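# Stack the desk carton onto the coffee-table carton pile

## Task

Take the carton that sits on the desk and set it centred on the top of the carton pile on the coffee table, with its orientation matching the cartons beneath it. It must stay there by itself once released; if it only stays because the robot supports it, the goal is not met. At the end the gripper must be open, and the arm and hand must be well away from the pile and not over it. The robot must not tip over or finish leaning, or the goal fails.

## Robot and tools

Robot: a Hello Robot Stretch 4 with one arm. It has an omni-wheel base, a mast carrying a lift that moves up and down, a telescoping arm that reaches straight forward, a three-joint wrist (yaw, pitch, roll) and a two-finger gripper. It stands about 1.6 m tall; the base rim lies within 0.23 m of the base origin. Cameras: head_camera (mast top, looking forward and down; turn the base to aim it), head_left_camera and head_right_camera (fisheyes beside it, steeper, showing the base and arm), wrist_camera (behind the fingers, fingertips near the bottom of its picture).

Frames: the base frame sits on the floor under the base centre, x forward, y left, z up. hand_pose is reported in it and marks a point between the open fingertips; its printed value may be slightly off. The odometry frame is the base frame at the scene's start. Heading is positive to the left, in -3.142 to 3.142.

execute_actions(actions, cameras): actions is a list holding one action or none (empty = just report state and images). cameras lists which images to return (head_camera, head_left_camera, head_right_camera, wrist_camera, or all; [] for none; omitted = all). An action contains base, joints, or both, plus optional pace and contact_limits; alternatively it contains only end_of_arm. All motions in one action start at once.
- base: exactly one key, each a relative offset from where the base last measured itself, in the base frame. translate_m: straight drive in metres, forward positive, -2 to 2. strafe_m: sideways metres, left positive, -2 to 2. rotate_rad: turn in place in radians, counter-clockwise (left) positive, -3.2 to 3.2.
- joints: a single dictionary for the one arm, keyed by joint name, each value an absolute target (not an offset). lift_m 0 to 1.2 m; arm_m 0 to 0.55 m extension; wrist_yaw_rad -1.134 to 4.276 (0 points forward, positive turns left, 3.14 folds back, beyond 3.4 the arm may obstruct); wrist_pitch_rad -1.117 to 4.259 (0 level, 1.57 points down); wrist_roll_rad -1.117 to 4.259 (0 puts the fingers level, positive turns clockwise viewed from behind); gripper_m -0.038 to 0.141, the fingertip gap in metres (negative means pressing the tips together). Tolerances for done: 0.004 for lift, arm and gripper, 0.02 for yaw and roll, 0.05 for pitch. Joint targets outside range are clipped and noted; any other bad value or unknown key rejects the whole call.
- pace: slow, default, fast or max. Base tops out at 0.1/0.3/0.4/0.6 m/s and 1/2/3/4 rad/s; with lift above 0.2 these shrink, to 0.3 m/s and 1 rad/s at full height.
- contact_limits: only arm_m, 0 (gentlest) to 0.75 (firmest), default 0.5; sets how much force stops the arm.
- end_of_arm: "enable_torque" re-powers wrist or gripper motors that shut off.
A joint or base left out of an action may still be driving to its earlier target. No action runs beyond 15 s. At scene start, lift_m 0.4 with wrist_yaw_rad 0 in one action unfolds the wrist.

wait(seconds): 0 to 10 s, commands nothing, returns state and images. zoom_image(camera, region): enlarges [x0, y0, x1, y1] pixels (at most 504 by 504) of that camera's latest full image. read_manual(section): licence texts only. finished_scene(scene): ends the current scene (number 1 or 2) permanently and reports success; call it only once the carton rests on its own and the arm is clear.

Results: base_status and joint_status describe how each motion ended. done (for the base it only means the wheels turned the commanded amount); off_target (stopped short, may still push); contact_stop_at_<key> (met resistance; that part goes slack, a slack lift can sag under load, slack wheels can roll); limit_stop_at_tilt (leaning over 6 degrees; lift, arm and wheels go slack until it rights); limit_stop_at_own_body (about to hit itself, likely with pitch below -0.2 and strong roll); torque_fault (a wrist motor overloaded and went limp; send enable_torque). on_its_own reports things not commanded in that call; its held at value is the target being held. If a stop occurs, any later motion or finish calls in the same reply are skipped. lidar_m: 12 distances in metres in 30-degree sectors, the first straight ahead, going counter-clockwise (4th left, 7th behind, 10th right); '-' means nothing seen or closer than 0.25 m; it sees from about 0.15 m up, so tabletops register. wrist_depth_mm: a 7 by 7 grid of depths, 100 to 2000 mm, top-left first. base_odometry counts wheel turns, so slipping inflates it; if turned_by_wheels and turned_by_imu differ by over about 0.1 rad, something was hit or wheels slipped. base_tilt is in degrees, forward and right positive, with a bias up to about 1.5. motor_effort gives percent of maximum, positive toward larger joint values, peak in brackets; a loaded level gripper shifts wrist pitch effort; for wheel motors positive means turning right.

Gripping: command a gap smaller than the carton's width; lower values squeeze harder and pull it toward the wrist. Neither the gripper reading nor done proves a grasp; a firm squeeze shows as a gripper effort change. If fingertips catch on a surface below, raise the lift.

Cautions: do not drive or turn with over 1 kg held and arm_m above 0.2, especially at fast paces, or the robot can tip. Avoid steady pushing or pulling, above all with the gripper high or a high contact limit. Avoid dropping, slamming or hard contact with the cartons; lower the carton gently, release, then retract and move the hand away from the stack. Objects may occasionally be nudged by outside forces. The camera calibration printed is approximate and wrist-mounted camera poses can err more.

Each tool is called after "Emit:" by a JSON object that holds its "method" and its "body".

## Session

Emit:
{"method": "execute_actions", "body": {"actions": []}}

Scene clock: 0.00 s.
base_odometry: x=+0.000 y=+0.000 heading=+0.000 (m, m, rad; odometry frame)
turned_by_wheels: +0.000 (rad since the last result)
turned_by_imu: +0.000 (rad since the last result)
base_tilt: forward=+0.9 right=+0.0 (deg)
lidar_m: 1.39 2.62 1.69 1.22 1.14 1.19 1.62 1.34 1.33 1.83 2.29 1.87
base_status: not commanded
joint_positions: lift_m=+0.138 arm_m=+0.002 wrist_yaw_rad=+3.061 wrist_pitch_rad=-0.004 wrist_roll_rad=-0.013 gripper_m=+0.057
joint_status: not commanded
motor_effort: lift_m=+19 arm_m=+0 wrist_yaw_rad=+1 wrist_pitch_rad=-8 wrist_roll_rad=+0 gripper_m=-3 wheel_0=+0 wheel_1=+0 wheel_2=+0 (%)
hand_pose: x=-0.1077 y=+0.1102 z=+0.3178 quat_wxyz=(+0.040, +0.002, -0.007, +0.999) (m; base frame)
wrist_depth_mm: 138 141 - - 1537 1229 1042 / - 141 - - 1537 1205 1060 / 110 141 262 - 1576 1255 1060 / 134 147 - - 1576 1229 1060 / 1808 - - 1983 1499 1229 1042 / 1182 1205 199 1205 204 1182 1042 / 831 778 820 113 842 820 878
pictures: head_camera, head_left_camera, head_right_camera, wrist_camera
camera_calibration (this result's frames):
wrist_camera: T_world_to_cam=[[0.0935697, 0.995521, 0.0135494, -0.107406], [0.0151075, 0.0121878, -0.999812, 0.36838], [-0.995498, 0.0937568, -0.0138995, 0.119324], [0, 0, 0, 1]] pos_world=[0.123271, 0.0912473, 0.371425]
Images, in order (width x height): head_camera 420x560, head_left_camera 420x672, head_right_camera 420x672, wrist_camera 616x392.

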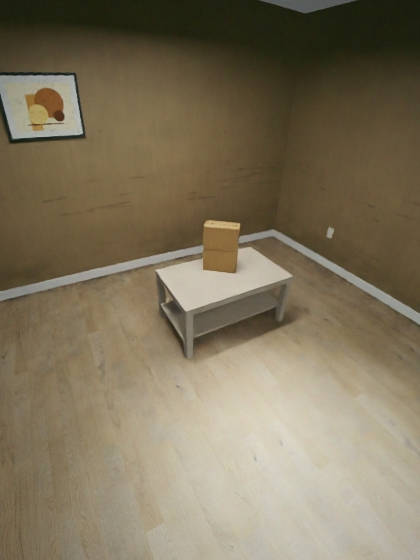

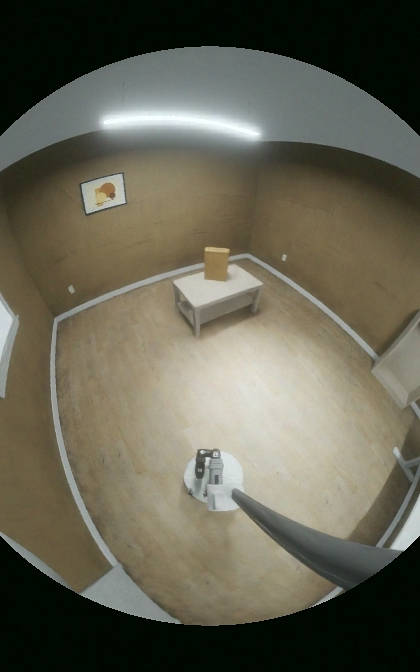

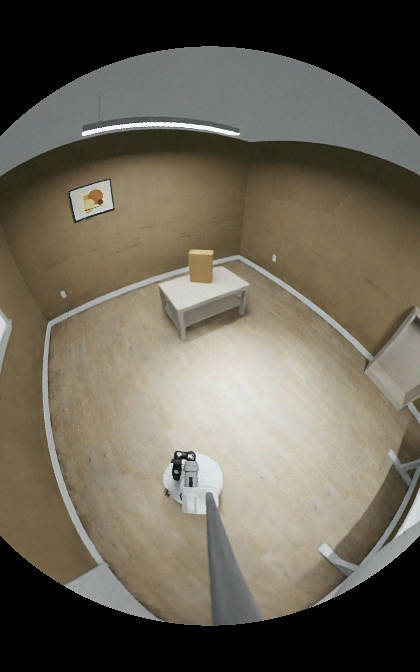

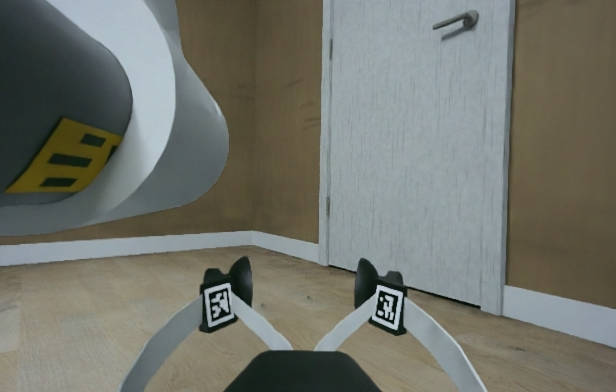

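Emit:
{"method": "execute_actions", "body": {"actions": [{"base":{"rotate_rad":-2.1},"joints":{"lift_m":0.9,"wrist_yaw_rad":0,"gripper_m":0.14}}], "cameras": ["head_camera"]}}

Scene clock: 6.27 s.
base_odometry: x=+0.000 y=+0.000 heading=-2.100 (m, m, rad; odometry frame)
turned_by_wheels: -2.100 (rad since the last result)
turned_by_imu: -2.050 (rad since the last result)
base_tilt: forward=+0.9 right=+0.0 (deg)
lidar_m: 1.28 1.79 2.29 1.82 1.38 2.63 1.69 1.22 1.15 1.20 1.61 1.28
base_status: done
joint_positions: lift_m=+0.900 arm_m=+0.002 wrist_yaw_rad=+0.000 wrist_pitch_rad=-0.004 wrist_roll_rad=-0.013 gripper_m=+0.140
joint_status: all done
motor_effort: lift_m=+23(25) arm_m=+0(0) wrist_yaw_rad=-1(7) wrist_pitch_rad=-7(7) wrist_roll_rad=+0(1) gripper_m=+0(0) wheel_0=+3(7) wheel_1=+2(8) wheel_2=+1(8) (%)
hand_pose: x=+0.4614 y=-0.0873 z=+1.0791 quat_wxyz=(+1.000, -0.006, -0.002, +0.000) (m; base frame)
wrist_depth_mm: - - - - 1863 1708 1537 / - - - - 1921 1756 1576 / - - - - 1863 1756 1537 / - - - - 1863 1708 1576 / - - - - 1863 1708 1537 / - 211 1430 1308 1118 212 1576 / - - - 113 1808 1756 1537
pictures: head_camera
Images, in order (width x height): head_camera 420x560.

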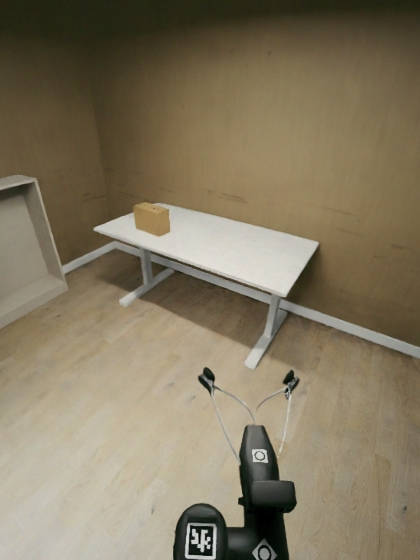

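Emit:
{"method": "execute_actions", "body": {"actions": [{"base":{"rotate_rad":0.28},"joints":{"lift_m":1.15,"wrist_pitch_rad":1.57}}], "cameras": []}}

Emit:
{"method": "execute_actions", "body": {"actions": [{"base":{"translate_m":1.3},"joints":{"arm_m":0.4}}], "cameras": ["head_right_camera","wrist_camera"]}}

Scene clock: 13.60 s.
base_odometry: x=+0.000 y=+0.000 heading=-1.820 (m, m, rad; odometry frame)
turned_by_wheels: +0.280 (rad since the last result)
turned_by_imu: +0.274 (rad since the last result)
base_tilt: forward=+0.9 right=+0.0 (deg)
lidar_m: 1.46 2.30 2.50 1.48 1.38 2.35 1.34 1.19 1.19 1.37 2.05 1.29
base_status: done
joint_positions: lift_m=+1.150 arm_m=+0.002 wrist_yaw_rad=+0.000 wrist_pitch_rad=+1.570 wrist_roll_rad=-0.013 gripper_m=+0.140
joint_status: all done
motor_effort: lift_m=+23(23) arm_m=+0(0) wrist_yaw_rad=+0(2) wrist_pitch_rad=+1(3) wrist_roll_rad=+0(0) gripper_m=+1(1) wheel_0=-1(7) wheel_1=+0(7) wheel_2=+1(6) (%)
hand_pose: x=+0.1731 y=-0.0874 z=+1.0394 quat_wxyz=(+0.707, -0.005, +0.707, +0.005) (m; base frame)
wrist_depth_mm: 1255 1255 1281 1281 1255 1281 1281 / 1281 1281 1281 1308 1281 1281 1281 / 1281 1281 1308 1308 1281 1308 1308 / 1308 1281 1281 1308 1255 1308 1308 / 1281 1229 1060 1078 1281 1281 1336 / 1308 212 1098 1098 1308 213 1308 / 1308 1281 1281 113 1308 1281 1308
pictures: none
No camera images: the call's "cameras" was empty. Leave "cameras" out to get every camera's image.

Scene clock: 19.43 s.
base_odometry: x=-0.320 y=-1.260 heading=-1.819 (m, m, rad; odometry frame)
turned_by_wheels: +0.000 (rad since the last result)
turned_by_imu: -0.007 (rad since the last result)
base_tilt: forward=+0.9 right=+0.0 (deg)
lidar_m: 0.39 0.72 1.34 1.92 2.15 2.16 2.47 2.09 2.08 0.43 0.36 0.36
base_status: done
joint_positions: lift_m=+1.150 arm_m=+0.399 wrist_yaw_rad=+0.000 wrist_pitch_rad=+1.570 wrist_roll_rad=-0.013 gripper_m=+0.140
joint_status: all done
motor_effort: lift_m=+22(23) arm_m=+7(8) wrist_yaw_rad=+0(0) wrist_pitch_rad=+0(1) wrist_roll_rad=+1(1) gripper_m=+0(0) wheel_0=+2(6) wheel_1=+2(4) wheel_2=+2(10) (%)
hand_pose: x=+0.5699 y=-0.0874 z=+1.0395 quat_wxyz=(+0.707, -0.005, +0.707, +0.005) (m; base frame)
wrist_depth_mm: 539 535 359 359 539 544 549 / 1281 539 539 359 366 549 549 / 1281 1281 549 364 364 549 549 / 1281 1281 549 544 549 549 554 / 1308 1281 1308 554 554 554 549 / 1308 212 1281 559 554 213 559 / 1308 1281 1138 113 559 554 559
pictures: head_right_camera, wrist_camera
camera_calibration (this result's frames):
wrist_camera: T_world_to_cam=[[0.0137756, -0.999814, 0.0135189, -0.112746], [-0.999753, -0.0135368, 0.0175995, 0.600613], [-0.0174132, -0.013758, -0.999754, 1.28048], [0, 0, 0, 1]] pos_world=[0.624315, -0.0869778, 1.27112]
Images, in order (width x height): head_right_camera 420x672, wrist_camera 616x392.

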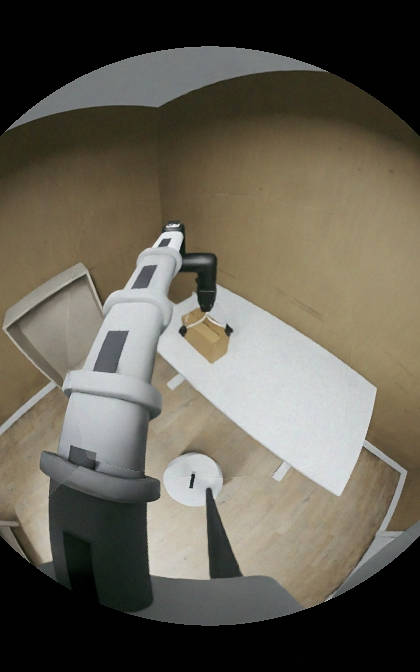

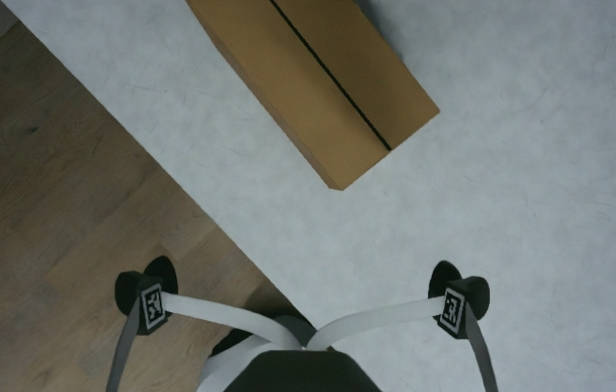

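Emit:
{"method": "execute_actions", "body": {"actions": [{"base":{"translate_m":0.045},"joints":{"arm_m":0.55,"wrist_roll_rad":-0.69}}], "cameras": ["wrist_camera"]}}

Scene clock: 24.90 s.
base_odometry: x=-0.331 y=-1.304 heading=-1.819 (m, m, rad; odometry frame)
turned_by_wheels: +0.000 (rad since the last result)
turned_by_imu: +0.000 (rad since the last result)
base_tilt: forward=+0.9 right=+0.0 (deg)
lidar_m: 0.38 0.69 1.29 1.88 2.19 2.20 2.47 2.11 0.66 0.37 0.32 0.30
base_status: done
joint_positions: lift_m=+1.150 arm_m=+0.549 wrist_yaw_rad=+0.000 wrist_pitch_rad=+1.570 wrist_roll_rad=-0.690 gripper_m=+0.140
joint_status: all done
motor_effort: lift_m=+21(21) arm_m=+7(8) wrist_yaw_rad=-2(2) wrist_pitch_rad=-2(1) wrist_roll_rad=-1(4) gripper_m=+2(0) wheel_0=+1(6) wheel_1=+1(6) wheel_2=+0(8) (%)
hand_pose: x=+0.7199 y=-0.0874 z=+1.0395 quat_wxyz=(+0.666, -0.239, +0.665, +0.239) (m; base frame)
wrist_depth_mm: 1255 544 539 539 544 544 539 / 1281 1255 539 544 544 544 544 / 1281 1281 549 364 549 549 549 / 1308 1281 549 366 549 554 554 / 1308 1281 549 368 549 549 549 / 1308 212 368 368 549 213 559 / 1098 1078 559 113 559 554 559
pictures: wrist_camera
camera_calibration (this result's frames):
wrist_camera: T_world_to_cam=[[0.636804, -0.770898, 0.0140468, -0.543839], [-0.771011, -0.636575, 0.0177122, 0.531305], [-0.0047124, -0.0221095, -0.999744, 1.27321], [0, 0, 0, 1]] pos_world=[0.761961, -0.0528788, 1.27111]
Images, in order (width x height): wrist_camera 616x392.

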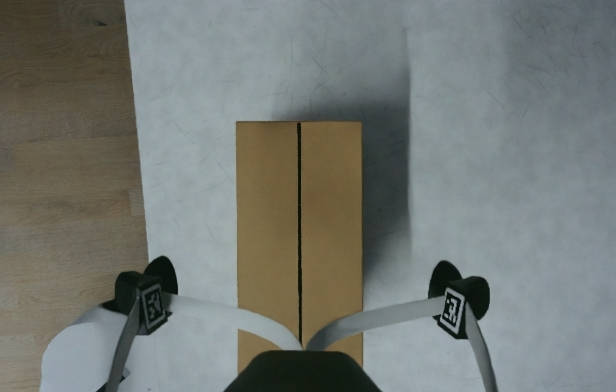

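Emit:
{"method": "execute_actions", "body": {"actions": [{"joints":{"lift_m":0.96,"arm_m":0.54}}], "cameras": []}}

Emit:
{"method": "execute_actions", "body": {"actions": [{"joints":{"gripper_m":0.06}}], "cameras": []}}

Emit:
{"method": "execute_actions", "body": {"actions": [{"joints":{"lift_m":1.2,"arm_m":0.1,"wrist_roll_rad":1.6},"base":{"translate_m":-1.3}}], "cameras": []}}

Emit:
{"method": "execute_actions", "body": {"actions": [{"base":{"rotate_rad":1.84}}], "cameras": []}}

Emit:
{"method": "execute_actions", "body": {"actions": [{"base":{"translate_m":0.85},"joints":{"arm_m":0.45}}], "cameras": ["head_right_camera","wrist_camera"]}}

Scene clock: 35.33 s.
base_odometry: x=-0.331 y=-1.304 heading=-1.819 (m, m, rad; odometry frame)
turned_by_wheels: +0.000 (rad since the last result)
turned_by_imu: +0.001 (rad since the last result)
base_tilt: forward=+0.8 right=+0.0 (deg)
lidar_m: 0.40 0.68 1.30 1.88 2.20 2.16 2.50 2.11 0.70 0.34 0.31 0.32
base_status: not commanded
joint_positions: lift_m=+0.961 arm_m=+0.541 wrist_yaw_rad=+0.000 wrist_pitch_rad=+1.570 wrist_roll_rad=-0.690 gripper_m=+0.140
joint_status: all done
motor_effort: lift_m=+10(19) arm_m=-7(7) wrist_yaw_rad=-2(2) wrist_pitch_rad=-1(3) wrist_roll_rad=-1(0) gripper_m=+1(0) wheel_0=+1(1) wheel_1=+1(1) wheel_2=+1(1) (%)
hand_pose: x=+0.7123 y=-0.0874 z=+0.8504 quat_wxyz=(+0.666, -0.239, +0.665, +0.239) (m; base frame)
wrist_depth_mm: 355 353 353 355 355 355 355 / 1078 355 176 176 177 357 355 / 1078 357 177 177 177 359 359 / 1078 355 177 178 178 359 359 / 1098 357 178 178 178 364 362 / 1118 199 178 179 179 203 364 / 878 364 179 113 180 366 364
pictures: none
No camera images: the call's "cameras" was empty. Leave "cameras" out to get every camera's image.

Scene clock: 37.13 s.
base_odometry: x=-0.331 y=-1.304 heading=-1.819 (m, m, rad; odometry frame)
turned_by_wheels: +0.000 (rad since the last result)
turned_by_imu: +0.000 (rad since the last result)
base_tilt: forward=+0.9 right=+0.0 (deg)
lidar_m: 0.39 0.71 1.27 1.85 2.19 2.20 2.48 2.13 0.68 0.40 0.34 0.32
base_status: not commanded
joint_positions: lift_m=+0.960 arm_m=+0.541 wrist_yaw_rad=+0.000 wrist_pitch_rad=+1.570 wrist_roll_rad=-0.690 gripper_m=+0.060
joint_status: all done
motor_effort: lift_m=+15(15) arm_m=-7(7) wrist_yaw_rad=+0(1) wrist_pitch_rad=-1(2) wrist_roll_rad=+0(1) gripper_m=-20(19) wheel_0=+1(1) wheel_1=+1(1) wheel_2=+0(1) (%)
hand_pose: x=+0.7124 y=-0.0874 z=+0.8501 quat_wxyz=(+0.666, -0.239, +0.665, +0.239) (m; base frame)
wrist_depth_mm: 351 351 349 353 351 351 349 / 1060 353 167 167 167 355 351 / 1078 351 167 167 167 353 355 / 1098 355 168 168 167 355 357 / 1098 357 168 169 169 357 362 / 1118 180 169 169 169 186 359 / 878 359 170 113 170 362 359
pictures: none
No camera images: the call's "cameras" was empty. Leave "cameras" out to get every camera's image.

Scene clock: 42.97 s.
base_odometry: x=-0.011 y=-0.044 heading=-1.819 (m, m, rad; odometry frame)
turned_by_wheels: +0.000 (rad since the last result)
turned_by_imu: +0.009 (rad since the last result)
base_tilt: forward=+1.0 right=+0.0 (deg)
lidar_m: 0.25 2.26 2.50 1.50 1.42 2.43 1.42 1.17 1.21 1.41 0.33 0.25
base_status: done
joint_positions: lift_m=+1.199 arm_m=+0.101 wrist_yaw_rad=+0.000 wrist_pitch_rad=+1.570 wrist_roll_rad=+1.600 gripper_m=+0.060
joint_status: all done
motor_effort: lift_m=+23(25) arm_m=-7(7) wrist_yaw_rad=+1(0) wrist_pitch_rad=-1(1) wrist_roll_rad=+2(7) gripper_m=-19(19) wheel_0=-2(5) wheel_1=-1(6) wheel_2=-2(10) (%)
hand_pose: x=+0.2723 y=-0.0874 z=+1.0892 quat_wxyz=(+0.493, +0.507, +0.493, -0.507) (m; base frame)
wrist_depth_mm: 1308 1281 1308 1336 1336 1366 1366 / 1308 1308 167 167 167 1336 1366 / 1308 1308 167 168 167 1336 1366 / 1308 1308 168 168 168 1336 1336 / 1336 1336 168 169 169 1397 1366 / 1308 180 169 169 169 186 1366 / 1366 1336 170 113 170 1366 1366
pictures: none
No camera images: the call's "cameras" was empty. Leave "cameras" out to get every camera's image.

Scene clock: 46.10 s.
base_odometry: x=-0.011 y=-0.044 heading=+0.020 (m, m, rad; odometry frame)
turned_by_wheels: +1.840 (rad since the last result)
turned_by_imu: +1.797 (rad since the last result)
base_tilt: forward=+0.9 right=+0.1 (deg)
lidar_m: 0.25 2.66 1.72 1.24 1.16 1.24 1.69 1.26 1.31 1.83 0.28 0.25
base_status: done
joint_positions: lift_m=+1.199 arm_m=+0.101 wrist_yaw_rad=+0.000 wrist_pitch_rad=+1.570 wrist_roll_rad=+1.600 gripper_m=+0.060
joint_status: not commanded
motor_effort: lift_m=+23(23) arm_m=-7(7) wrist_yaw_rad=+0(1) wrist_pitch_rad=-2(0) wrist_roll_rad=+3(2) gripper_m=-20(20) wheel_0=-3(7) wheel_1=-2(6) wheel_2=+0(7) (%)
hand_pose: x=+0.2723 y=-0.0874 z=+1.0892 quat_wxyz=(+0.493, +0.507, +0.493, -0.507) (m; base frame)
wrist_depth_mm: 1308 1308 1336 1336 1366 1336 1336 / 1308 1308 167 167 167 1366 1336 / 1308 1308 167 167 168 1366 1366 / 1308 1336 168 168 168 1336 1366 / 1308 1336 168 169 168 1336 1366 / 1308 180 169 169 169 186 1397 / 1336 1336 170 113 169 1366 1366
pictures: none
No camera images: the call's "cameras" was empty. Leave "cameras" out to get every camera's image.

Scene clock: 50.43 s.
base_odometry: x=+0.839 y=-0.026 heading=+0.021 (m, m, rad; odometry frame)
turned_by_wheels: +0.000 (rad since the last result)
turned_by_imu: -0.005 (rad since the last result)
base_tilt: forward=+0.9 right=+0.1 (deg)
lidar_m: 0.53 0.57 2.00 1.63 1.60 1.67 2.28 1.98 2.09 2.14 2.09 0.55
base_status: done
joint_positions: lift_m=+1.199 arm_m=+0.449 wrist_yaw_rad=+0.000 wrist_pitch_rad=+1.570 wrist_roll_rad=+1.600 gripper_m=+0.060
joint_status: all done
motor_effort: lift_m=+23(23) arm_m=+7(6) wrist_yaw_rad=+0(0) wrist_pitch_rad=+0(1) wrist_roll_rad=+2(1) gripper_m=-22(19) wheel_0=+2(6) wheel_1=+2(6) wheel_2=+1(9) (%)
hand_pose: x=+0.6200 y=-0.0874 z=+1.0892 quat_wxyz=(+0.493, +0.507, +0.492, -0.507) (m; base frame)
wrist_depth_mm: 842 854 1308 1308 1336 1336 1336 / 854 866 167 167 167 1366 1366 / 866 854 167 167 167 1336 1366 / 676 854 168 168 168 1098 1138 / 661 866 169 169 169 1118 1160 / 676 180 169 169 169 187 1336 / 878 878 170 113 170 1397 1366
pictures: head_right_camera, wrist_camera
camera_calibration (this result's frames):
wrist_camera: T_world_to_cam=[[-0.999532, 0.0279565, 0.0124188, 0.605147], [0.0281823, 0.999434, 0.0183949, 0.100214], [-0.0118975, 0.0187363, -0.999754, 1.3304], [0, 0, 0, 1]] pos_world=[0.617868, -0.142002, 1.32072]
Images, in order (width x height): head_right_camera 420x672, wrist_camera 616x392.

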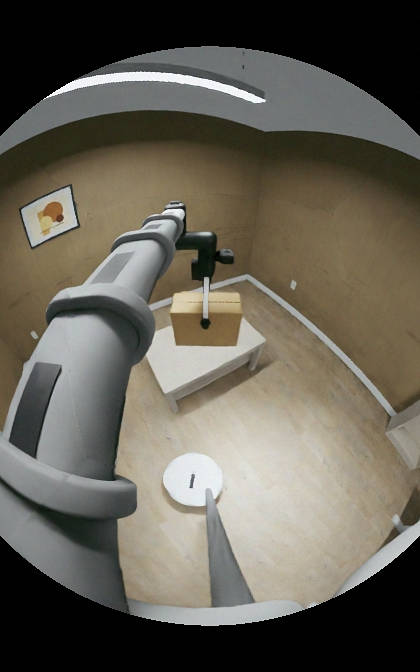

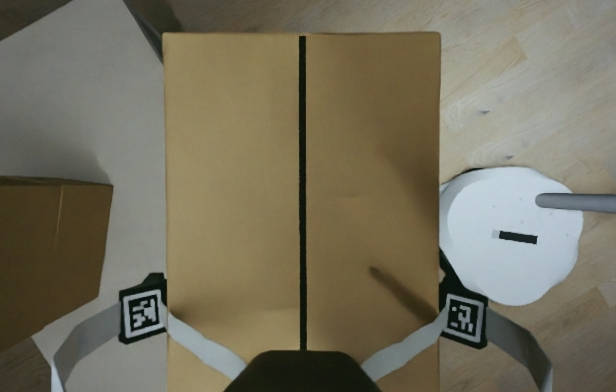

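Emit:
{"method": "execute_actions", "body": {"actions": [{"base":{"strafe_m":0.04},"joints":{"arm_m":0.55,"wrist_roll_rad":1.73,"lift_m":1.1}}], "cameras": []}}

Emit:
{"method": "execute_actions", "body": {"actions": [{"base":{"translate_m":0.2},"pace":"slow"}], "cameras": ["wrist_camera"]}}

Scene clock: 57.97 s.
base_odometry: x=+0.838 y=+0.014 heading=+0.021 (m, m, rad; odometry frame)
turned_by_wheels: +0.000 (rad since the last result)
turned_by_imu: +0.000 (rad since the last result)
base_tilt: forward=+1.0 right=+0.0 (deg)
lidar_m: 0.54 0.61 1.98 1.59 1.55 1.66 2.27 2.01 2.06 2.19 2.11 0.67
base_status: done
joint_positions: lift_m=+1.100 arm_m=+0.549 wrist_yaw_rad=+0.000 wrist_pitch_rad=+1.570 wrist_roll_rad=+1.730 gripper_m=+0.060
joint_status: all done
motor_effort: lift_m=+15(21) arm_m=+7(8) wrist_yaw_rad=+0(1) wrist_pitch_rad=+0(1) wrist_roll_rad=+2(4) gripper_m=-20(20) wheel_0=+1(9) wheel_1=-1(9) wheel_2=+0(1) (%)
hand_pose: x=+0.7199 y=-0.0874 z=+0.9901 quat_wxyz=(+0.459, +0.538, +0.459, -0.538) (m; base frame)
wrist_depth_mm: 759 759 1205 1205 1229 1229 1205 / 750 759 166 167 167 1229 1255 / 759 768 167 167 167 1281 1042 / 549 759 168 168 168 1098 1042 / 496 691 169 169 168 1255 1025 / 492 180 170 169 169 186 1281 / 452 778 169 113 170 1255 1255
pictures: none
No camera images: the call's "cameras" was empty. Leave "cameras" out to get every camera's image.

Scene clock: 61.23 s.
base_odometry: x=+1.038 y=+0.018 heading=+0.021 (m, m, rad; odometry frame)
turned_by_wheels: +0.000 (rad since the last result)
turned_by_imu: -0.001 (rad since the last result)
base_tilt: forward=+0.8 right=+0.1 (deg)
lidar_m: 0.39 0.37 1.83 1.72 1.64 1.75 2.38 2.18 2.28 2.12 2.01 0.54
base_status: done
joint_positions: lift_m=+1.100 arm_m=+0.549 wrist_yaw_rad=+0.000 wrist_pitch_rad=+1.570 wrist_roll_rad=+1.730 gripper_m=+0.060
joint_status: not commanded
motor_effort: lift_m=+15(15) arm_m=+7(7) wrist_yaw_rad=+0(0) wrist_pitch_rad=-1(0) wrist_roll_rad=+2(1) gripper_m=-20(20) wheel_0=+3(5) wheel_1=+3(5) wheel_2=-2(6) (%)
hand_pose: x=+0.7199 y=-0.0874 z=+0.9901 quat_wxyz=(+0.459, +0.538, +0.459, -0.538) (m; base frame)
wrist_depth_mm: 1205 750 759 1255 1205 1229 1229 / 750 768 167 167 167 1255 1255 / 768 759 167 167 167 1255 1042 / 759 404 168 168 168 1098 1042 / 1205 402 169 168 169 1255 1042 / 1229 180 170 170 169 187 1255 / 1229 407 170 113 170 1281 1229
pictures: wrist_camera
camera_calibration (this result's frames):
wrist_camera: T_world_to_cam=[[-0.987464, 0.157342, 0.0126136, 0.708703], [0.157558, 0.987336, 0.0185068, 0.00491452], [-0.00954196, 0.0202622, -0.999749, 1.23095], [0, 0, 0, 1]] pos_world=[0.710789, -0.141303, 1.22161]
Images, in order (width x height): wrist_camera 616x392.

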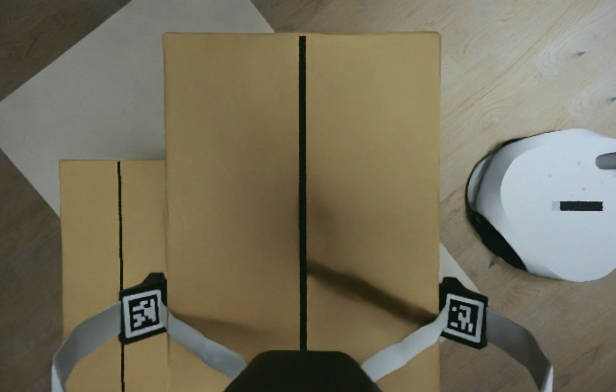

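Emit:
{"method": "execute_actions", "body": {"actions": [{"base":{"translate_m":0.194},"pace":"slow"}], "cameras": ["head_right_camera"]}}

Emit:
{"method": "execute_actions", "body": {"actions": [{"joints":{"lift_m":1.04},"pace":"slow"}], "cameras": []}}

Emit:
{"method": "execute_actions", "body": {"actions": [{"joints":{"gripper_m":0.14}}], "cameras": []}}

Emit:
{"method": "execute_actions", "body": {"actions": [{"joints":{"lift_m":1.2}}], "cameras": []}}

Emit:
{"method": "execute_actions", "body": {"actions": [{"joints":{"arm_m":0.01},"base":{"translate_m":-0.4}}], "cameras": ["head_right_camera"]}}

Scene clock: 73.40 s.
base_odometry: x=+1.231 y=+0.022 heading=+0.021 (m, m, rad; odometry frame)
turned_by_wheels: +0.000 (rad since the last result)
turned_by_imu: +0.000 (rad since the last result)
base_tilt: forward=+0.8 right=+0.0 (deg)
lidar_m: 0.25 0.25 1.64 1.83 1.75 1.87 2.52 2.33 2.42 1.99 0.89 0.33
base_status: done
joint_positions: lift_m=+1.100 arm_m=+0.549 wrist_yaw_rad=+0.000 wrist_pitch_rad=+1.570 wrist_roll_rad=+1.730 gripper_m=+0.060
joint_status: not commanded
motor_effort: lift_m=+15(15) arm_m=+7(7) wrist_yaw_rad=+0(1) wrist_pitch_rad=-1(0) wrist_roll_rad=+2(1) gripper_m=-21(20) wheel_0=+2(5) wheel_1=+1(4) wheel_2=-3(5) (%)
hand_pose: x=+0.7199 y=-0.0874 z=+0.9901 quat_wxyz=(+0.459, +0.538, +0.459, -0.538) (m; base frame)
wrist_depth_mm: 1205 1229 759 759 759 1229 1229 / 1205 759 167 166 167 1255 1229 / 1205 759 167 168 168 1205 1025 / 1229 1229 168 168 168 778 1025 / 1229 1229 168 168 168 788 1025 / 1229 180 169 170 169 186 1281 / 1229 1229 170 113 170 788 1281
pictures: head_right_camera
Images, in order (width x height): head_right_camera 420x672.

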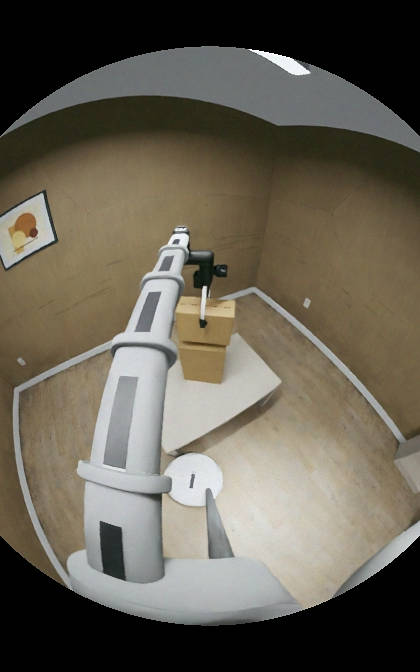

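Scene clock: 74.77 s.
base_odometry: x=+1.231 y=+0.022 heading=+0.021 (m, m, rad; odometry frame)
turned_by_wheels: +0.000 (rad since the last result)
turned_by_imu: +0.000 (rad since the last result)
base_tilt: forward=+0.9 right=+0.0 (deg)
lidar_m: 0.25 0.25 1.66 1.84 1.75 1.83 2.49 2.35 2.41 2.00 0.89 0.30
base_status: not commanded
joint_positions: lift_m=+1.041 arm_m=+0.549 wrist_yaw_rad=+0.000 wrist_pitch_rad=+1.570 wrist_roll_rad=+1.730 gripper_m=+0.060
joint_status: all done
motor_effort: lift_m=+10(16) arm_m=+7(7) wrist_yaw_rad=-1(1) wrist_pitch_rad=-1(1) wrist_roll_rad=+2(2) gripper_m=-17(19) wheel_0=+2(2) wheel_1=+1(1) wheel_2=-3(2) (%)
hand_pose: x=+0.7199 y=-0.0874 z=+0.9305 quat_wxyz=(+0.459, +0.538, +0.459, -0.538) (m; base frame)
wrist_depth_mm: 1160 1160 699 707 715 1182 1182 / 1160 699 167 167 167 1182 1182 / 1182 699 167 168 168 723 976 / 1160 1160 168 168 168 723 976 / 1182 1160 169 169 169 732 732 / 1160 178 169 169 169 188 732 / 1182 1182 169 113 170 723 1205
pictures: none
No camera images: the call's "cameras" was empty. Leave "cameras" out to get every camera's image.

Scene clock: 76.57 s.
base_odometry: x=+1.232 y=+0.022 heading=+0.021 (m, m, rad; odometry frame)
turned_by_wheels: +0.000 (rad since the last result)
turned_by_imu: +0.000 (rad since the last result)
base_tilt: forward=+0.9 right=-0.1 (deg)
lidar_m: 0.25 0.25 1.62 1.84 1.72 1.83 2.54 2.35 2.39 1.99 0.88 0.29
base_status: not commanded
joint_positions: lift_m=+1.041 arm_m=+0.549 wrist_yaw_rad=-0.001 wrist_pitch_rad=+1.572 wrist_roll_rad=+1.730 gripper_m=+0.140
joint_status: all done
motor_effort: lift_m=+10(10) arm_m=+7(7) wrist_yaw_rad=+1(4) wrist_pitch_rad=-6(8) wrist_roll_rad=+2(3) gripper_m=+0(16) wheel_0=+2(2) wheel_1=+0(1) wheel_2=-1(3) (%)
hand_pose: x=+0.7193 y=-0.0874 z=+0.9305 quat_wxyz=(+0.458, +0.538, +0.459, -0.539) (m; base frame)
wrist_depth_mm: 1160 1205 707 715 707 1205 1182 / 1182 715 171 171 171 1160 1205 / 1160 707 172 171 172 723 976 / 1160 1160 172 172 173 723 960 / 1160 1160 172 173 173 723 732 / 1182 199 173 174 174 202 723 / 1205 1182 173 113 174 732 1205
pictures: none
No camera images: the call's "cameras" was empty. Leave "cameras" out to get every camera's image.

Scene clock: 78.30 s.
base_odometry: x=+1.232 y=+0.022 heading=+0.021 (m, m, rad; odometry frame)
turned_by_wheels: +0.000 (rad since the last result)
turned_by_imu: +0.000 (rad since the last result)
base_tilt: forward=+0.8 right=+0.0 (deg)
lidar_m: 0.25 0.25 1.63 1.83 1.74 1.84 2.49 2.33 2.43 2.05 0.91 0.31
base_status: not commanded
joint_positions: lift_m=+1.199 arm_m=+0.549 wrist_yaw_rad=+0.000 wrist_pitch_rad=+1.570 wrist_roll_rad=+1.730 gripper_m=+0.140
joint_status: all done
motor_effort: lift_m=+23(24) arm_m=+7(7) wrist_yaw_rad=+0(3) wrist_pitch_rad=+0(7) wrist_roll_rad=+1(2) gripper_m=+1(0) wheel_0=+2(2) wheel_1=+0(0) wheel_2=-1(1) (%)
hand_pose: x=+0.7198 y=-0.0874 z=+1.0891 quat_wxyz=(+0.459, +0.538, +0.459, -0.538) (m; base frame)
wrist_depth_mm: 1336 1308 1308 866 1366 1336 1336 / 1308 1336 878 866 866 1366 1336 / 1308 866 866 325 866 1336 1336 / 1308 1308 878 324 866 878 1138 / 1336 1336 878 325 878 891 1160 / 1336 213 327 327 329 213 1336 / 1308 1336 1336 113 878 1336 1366
pictures: none
No camera images: the call's "cameras" was empty. Leave "cameras" out to get every camera's image.

Scene clock: 81.13 s.
base_odometry: x=+0.832 y=+0.014 heading=+0.021 (m, m, rad; odometry frame)
turned_by_wheels: +0.000 (rad since the last result)
turned_by_imu: +0.003 (rad since the last result)
base_tilt: forward=+0.8 right=+0.0 (deg)
lidar_m: 0.57 0.64 2.02 1.60 1.58 1.64 2.27 1.99 2.07 2.17 2.14 0.78
base_status: done
joint_positions: lift_m=+1.199 arm_m=+0.011 wrist_yaw_rad=+0.000 wrist_pitch_rad=+1.570 wrist_roll_rad=+1.730 gripper_m=+0.140
joint_status: all done
motor_effort: lift_m=+23(23) arm_m=-7(7) wrist_yaw_rad=+1(0) wrist_pitch_rad=-2(1) wrist_roll_rad=+2(2) gripper_m=+1(0) wheel_0=-1(6) wheel_1=-1(5) wheel_2=-1(8) (%)
hand_pose: x=+0.1823 y=-0.0874 z=+1.0891 quat_wxyz=(+0.459, +0.538, +0.459, -0.538) (m; base frame)
wrist_depth_mm: 1308 1308 1336 1336 1336 1336 1336 / 1336 1336 1308 1336 1336 1336 1336 / 1281 1336 1366 1336 1366 1366 1366 / 1160 1336 1336 1160 1118 597 359 / 866 1182 1336 1118 1118 1336 1366 / 866 212 1336 1336 1138 213 1366 / 878 1366 1397 113 1366 1366 1430
pictures: head_right_camera
Images, in order (width x height): head_right_camera 420x672.

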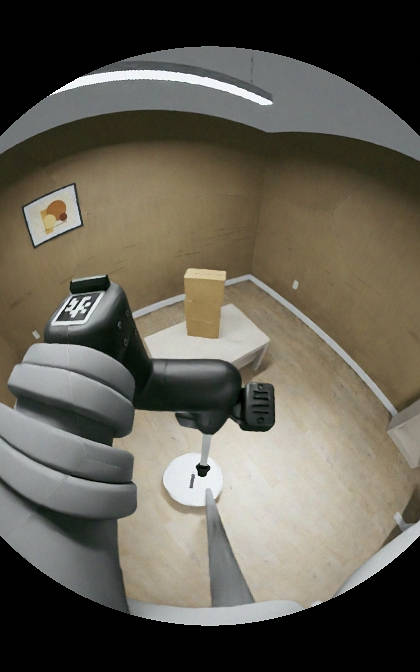

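Emit:
{"method": "finished_scene", "body": {"scene": 2}}

The scene is finished: the task was done.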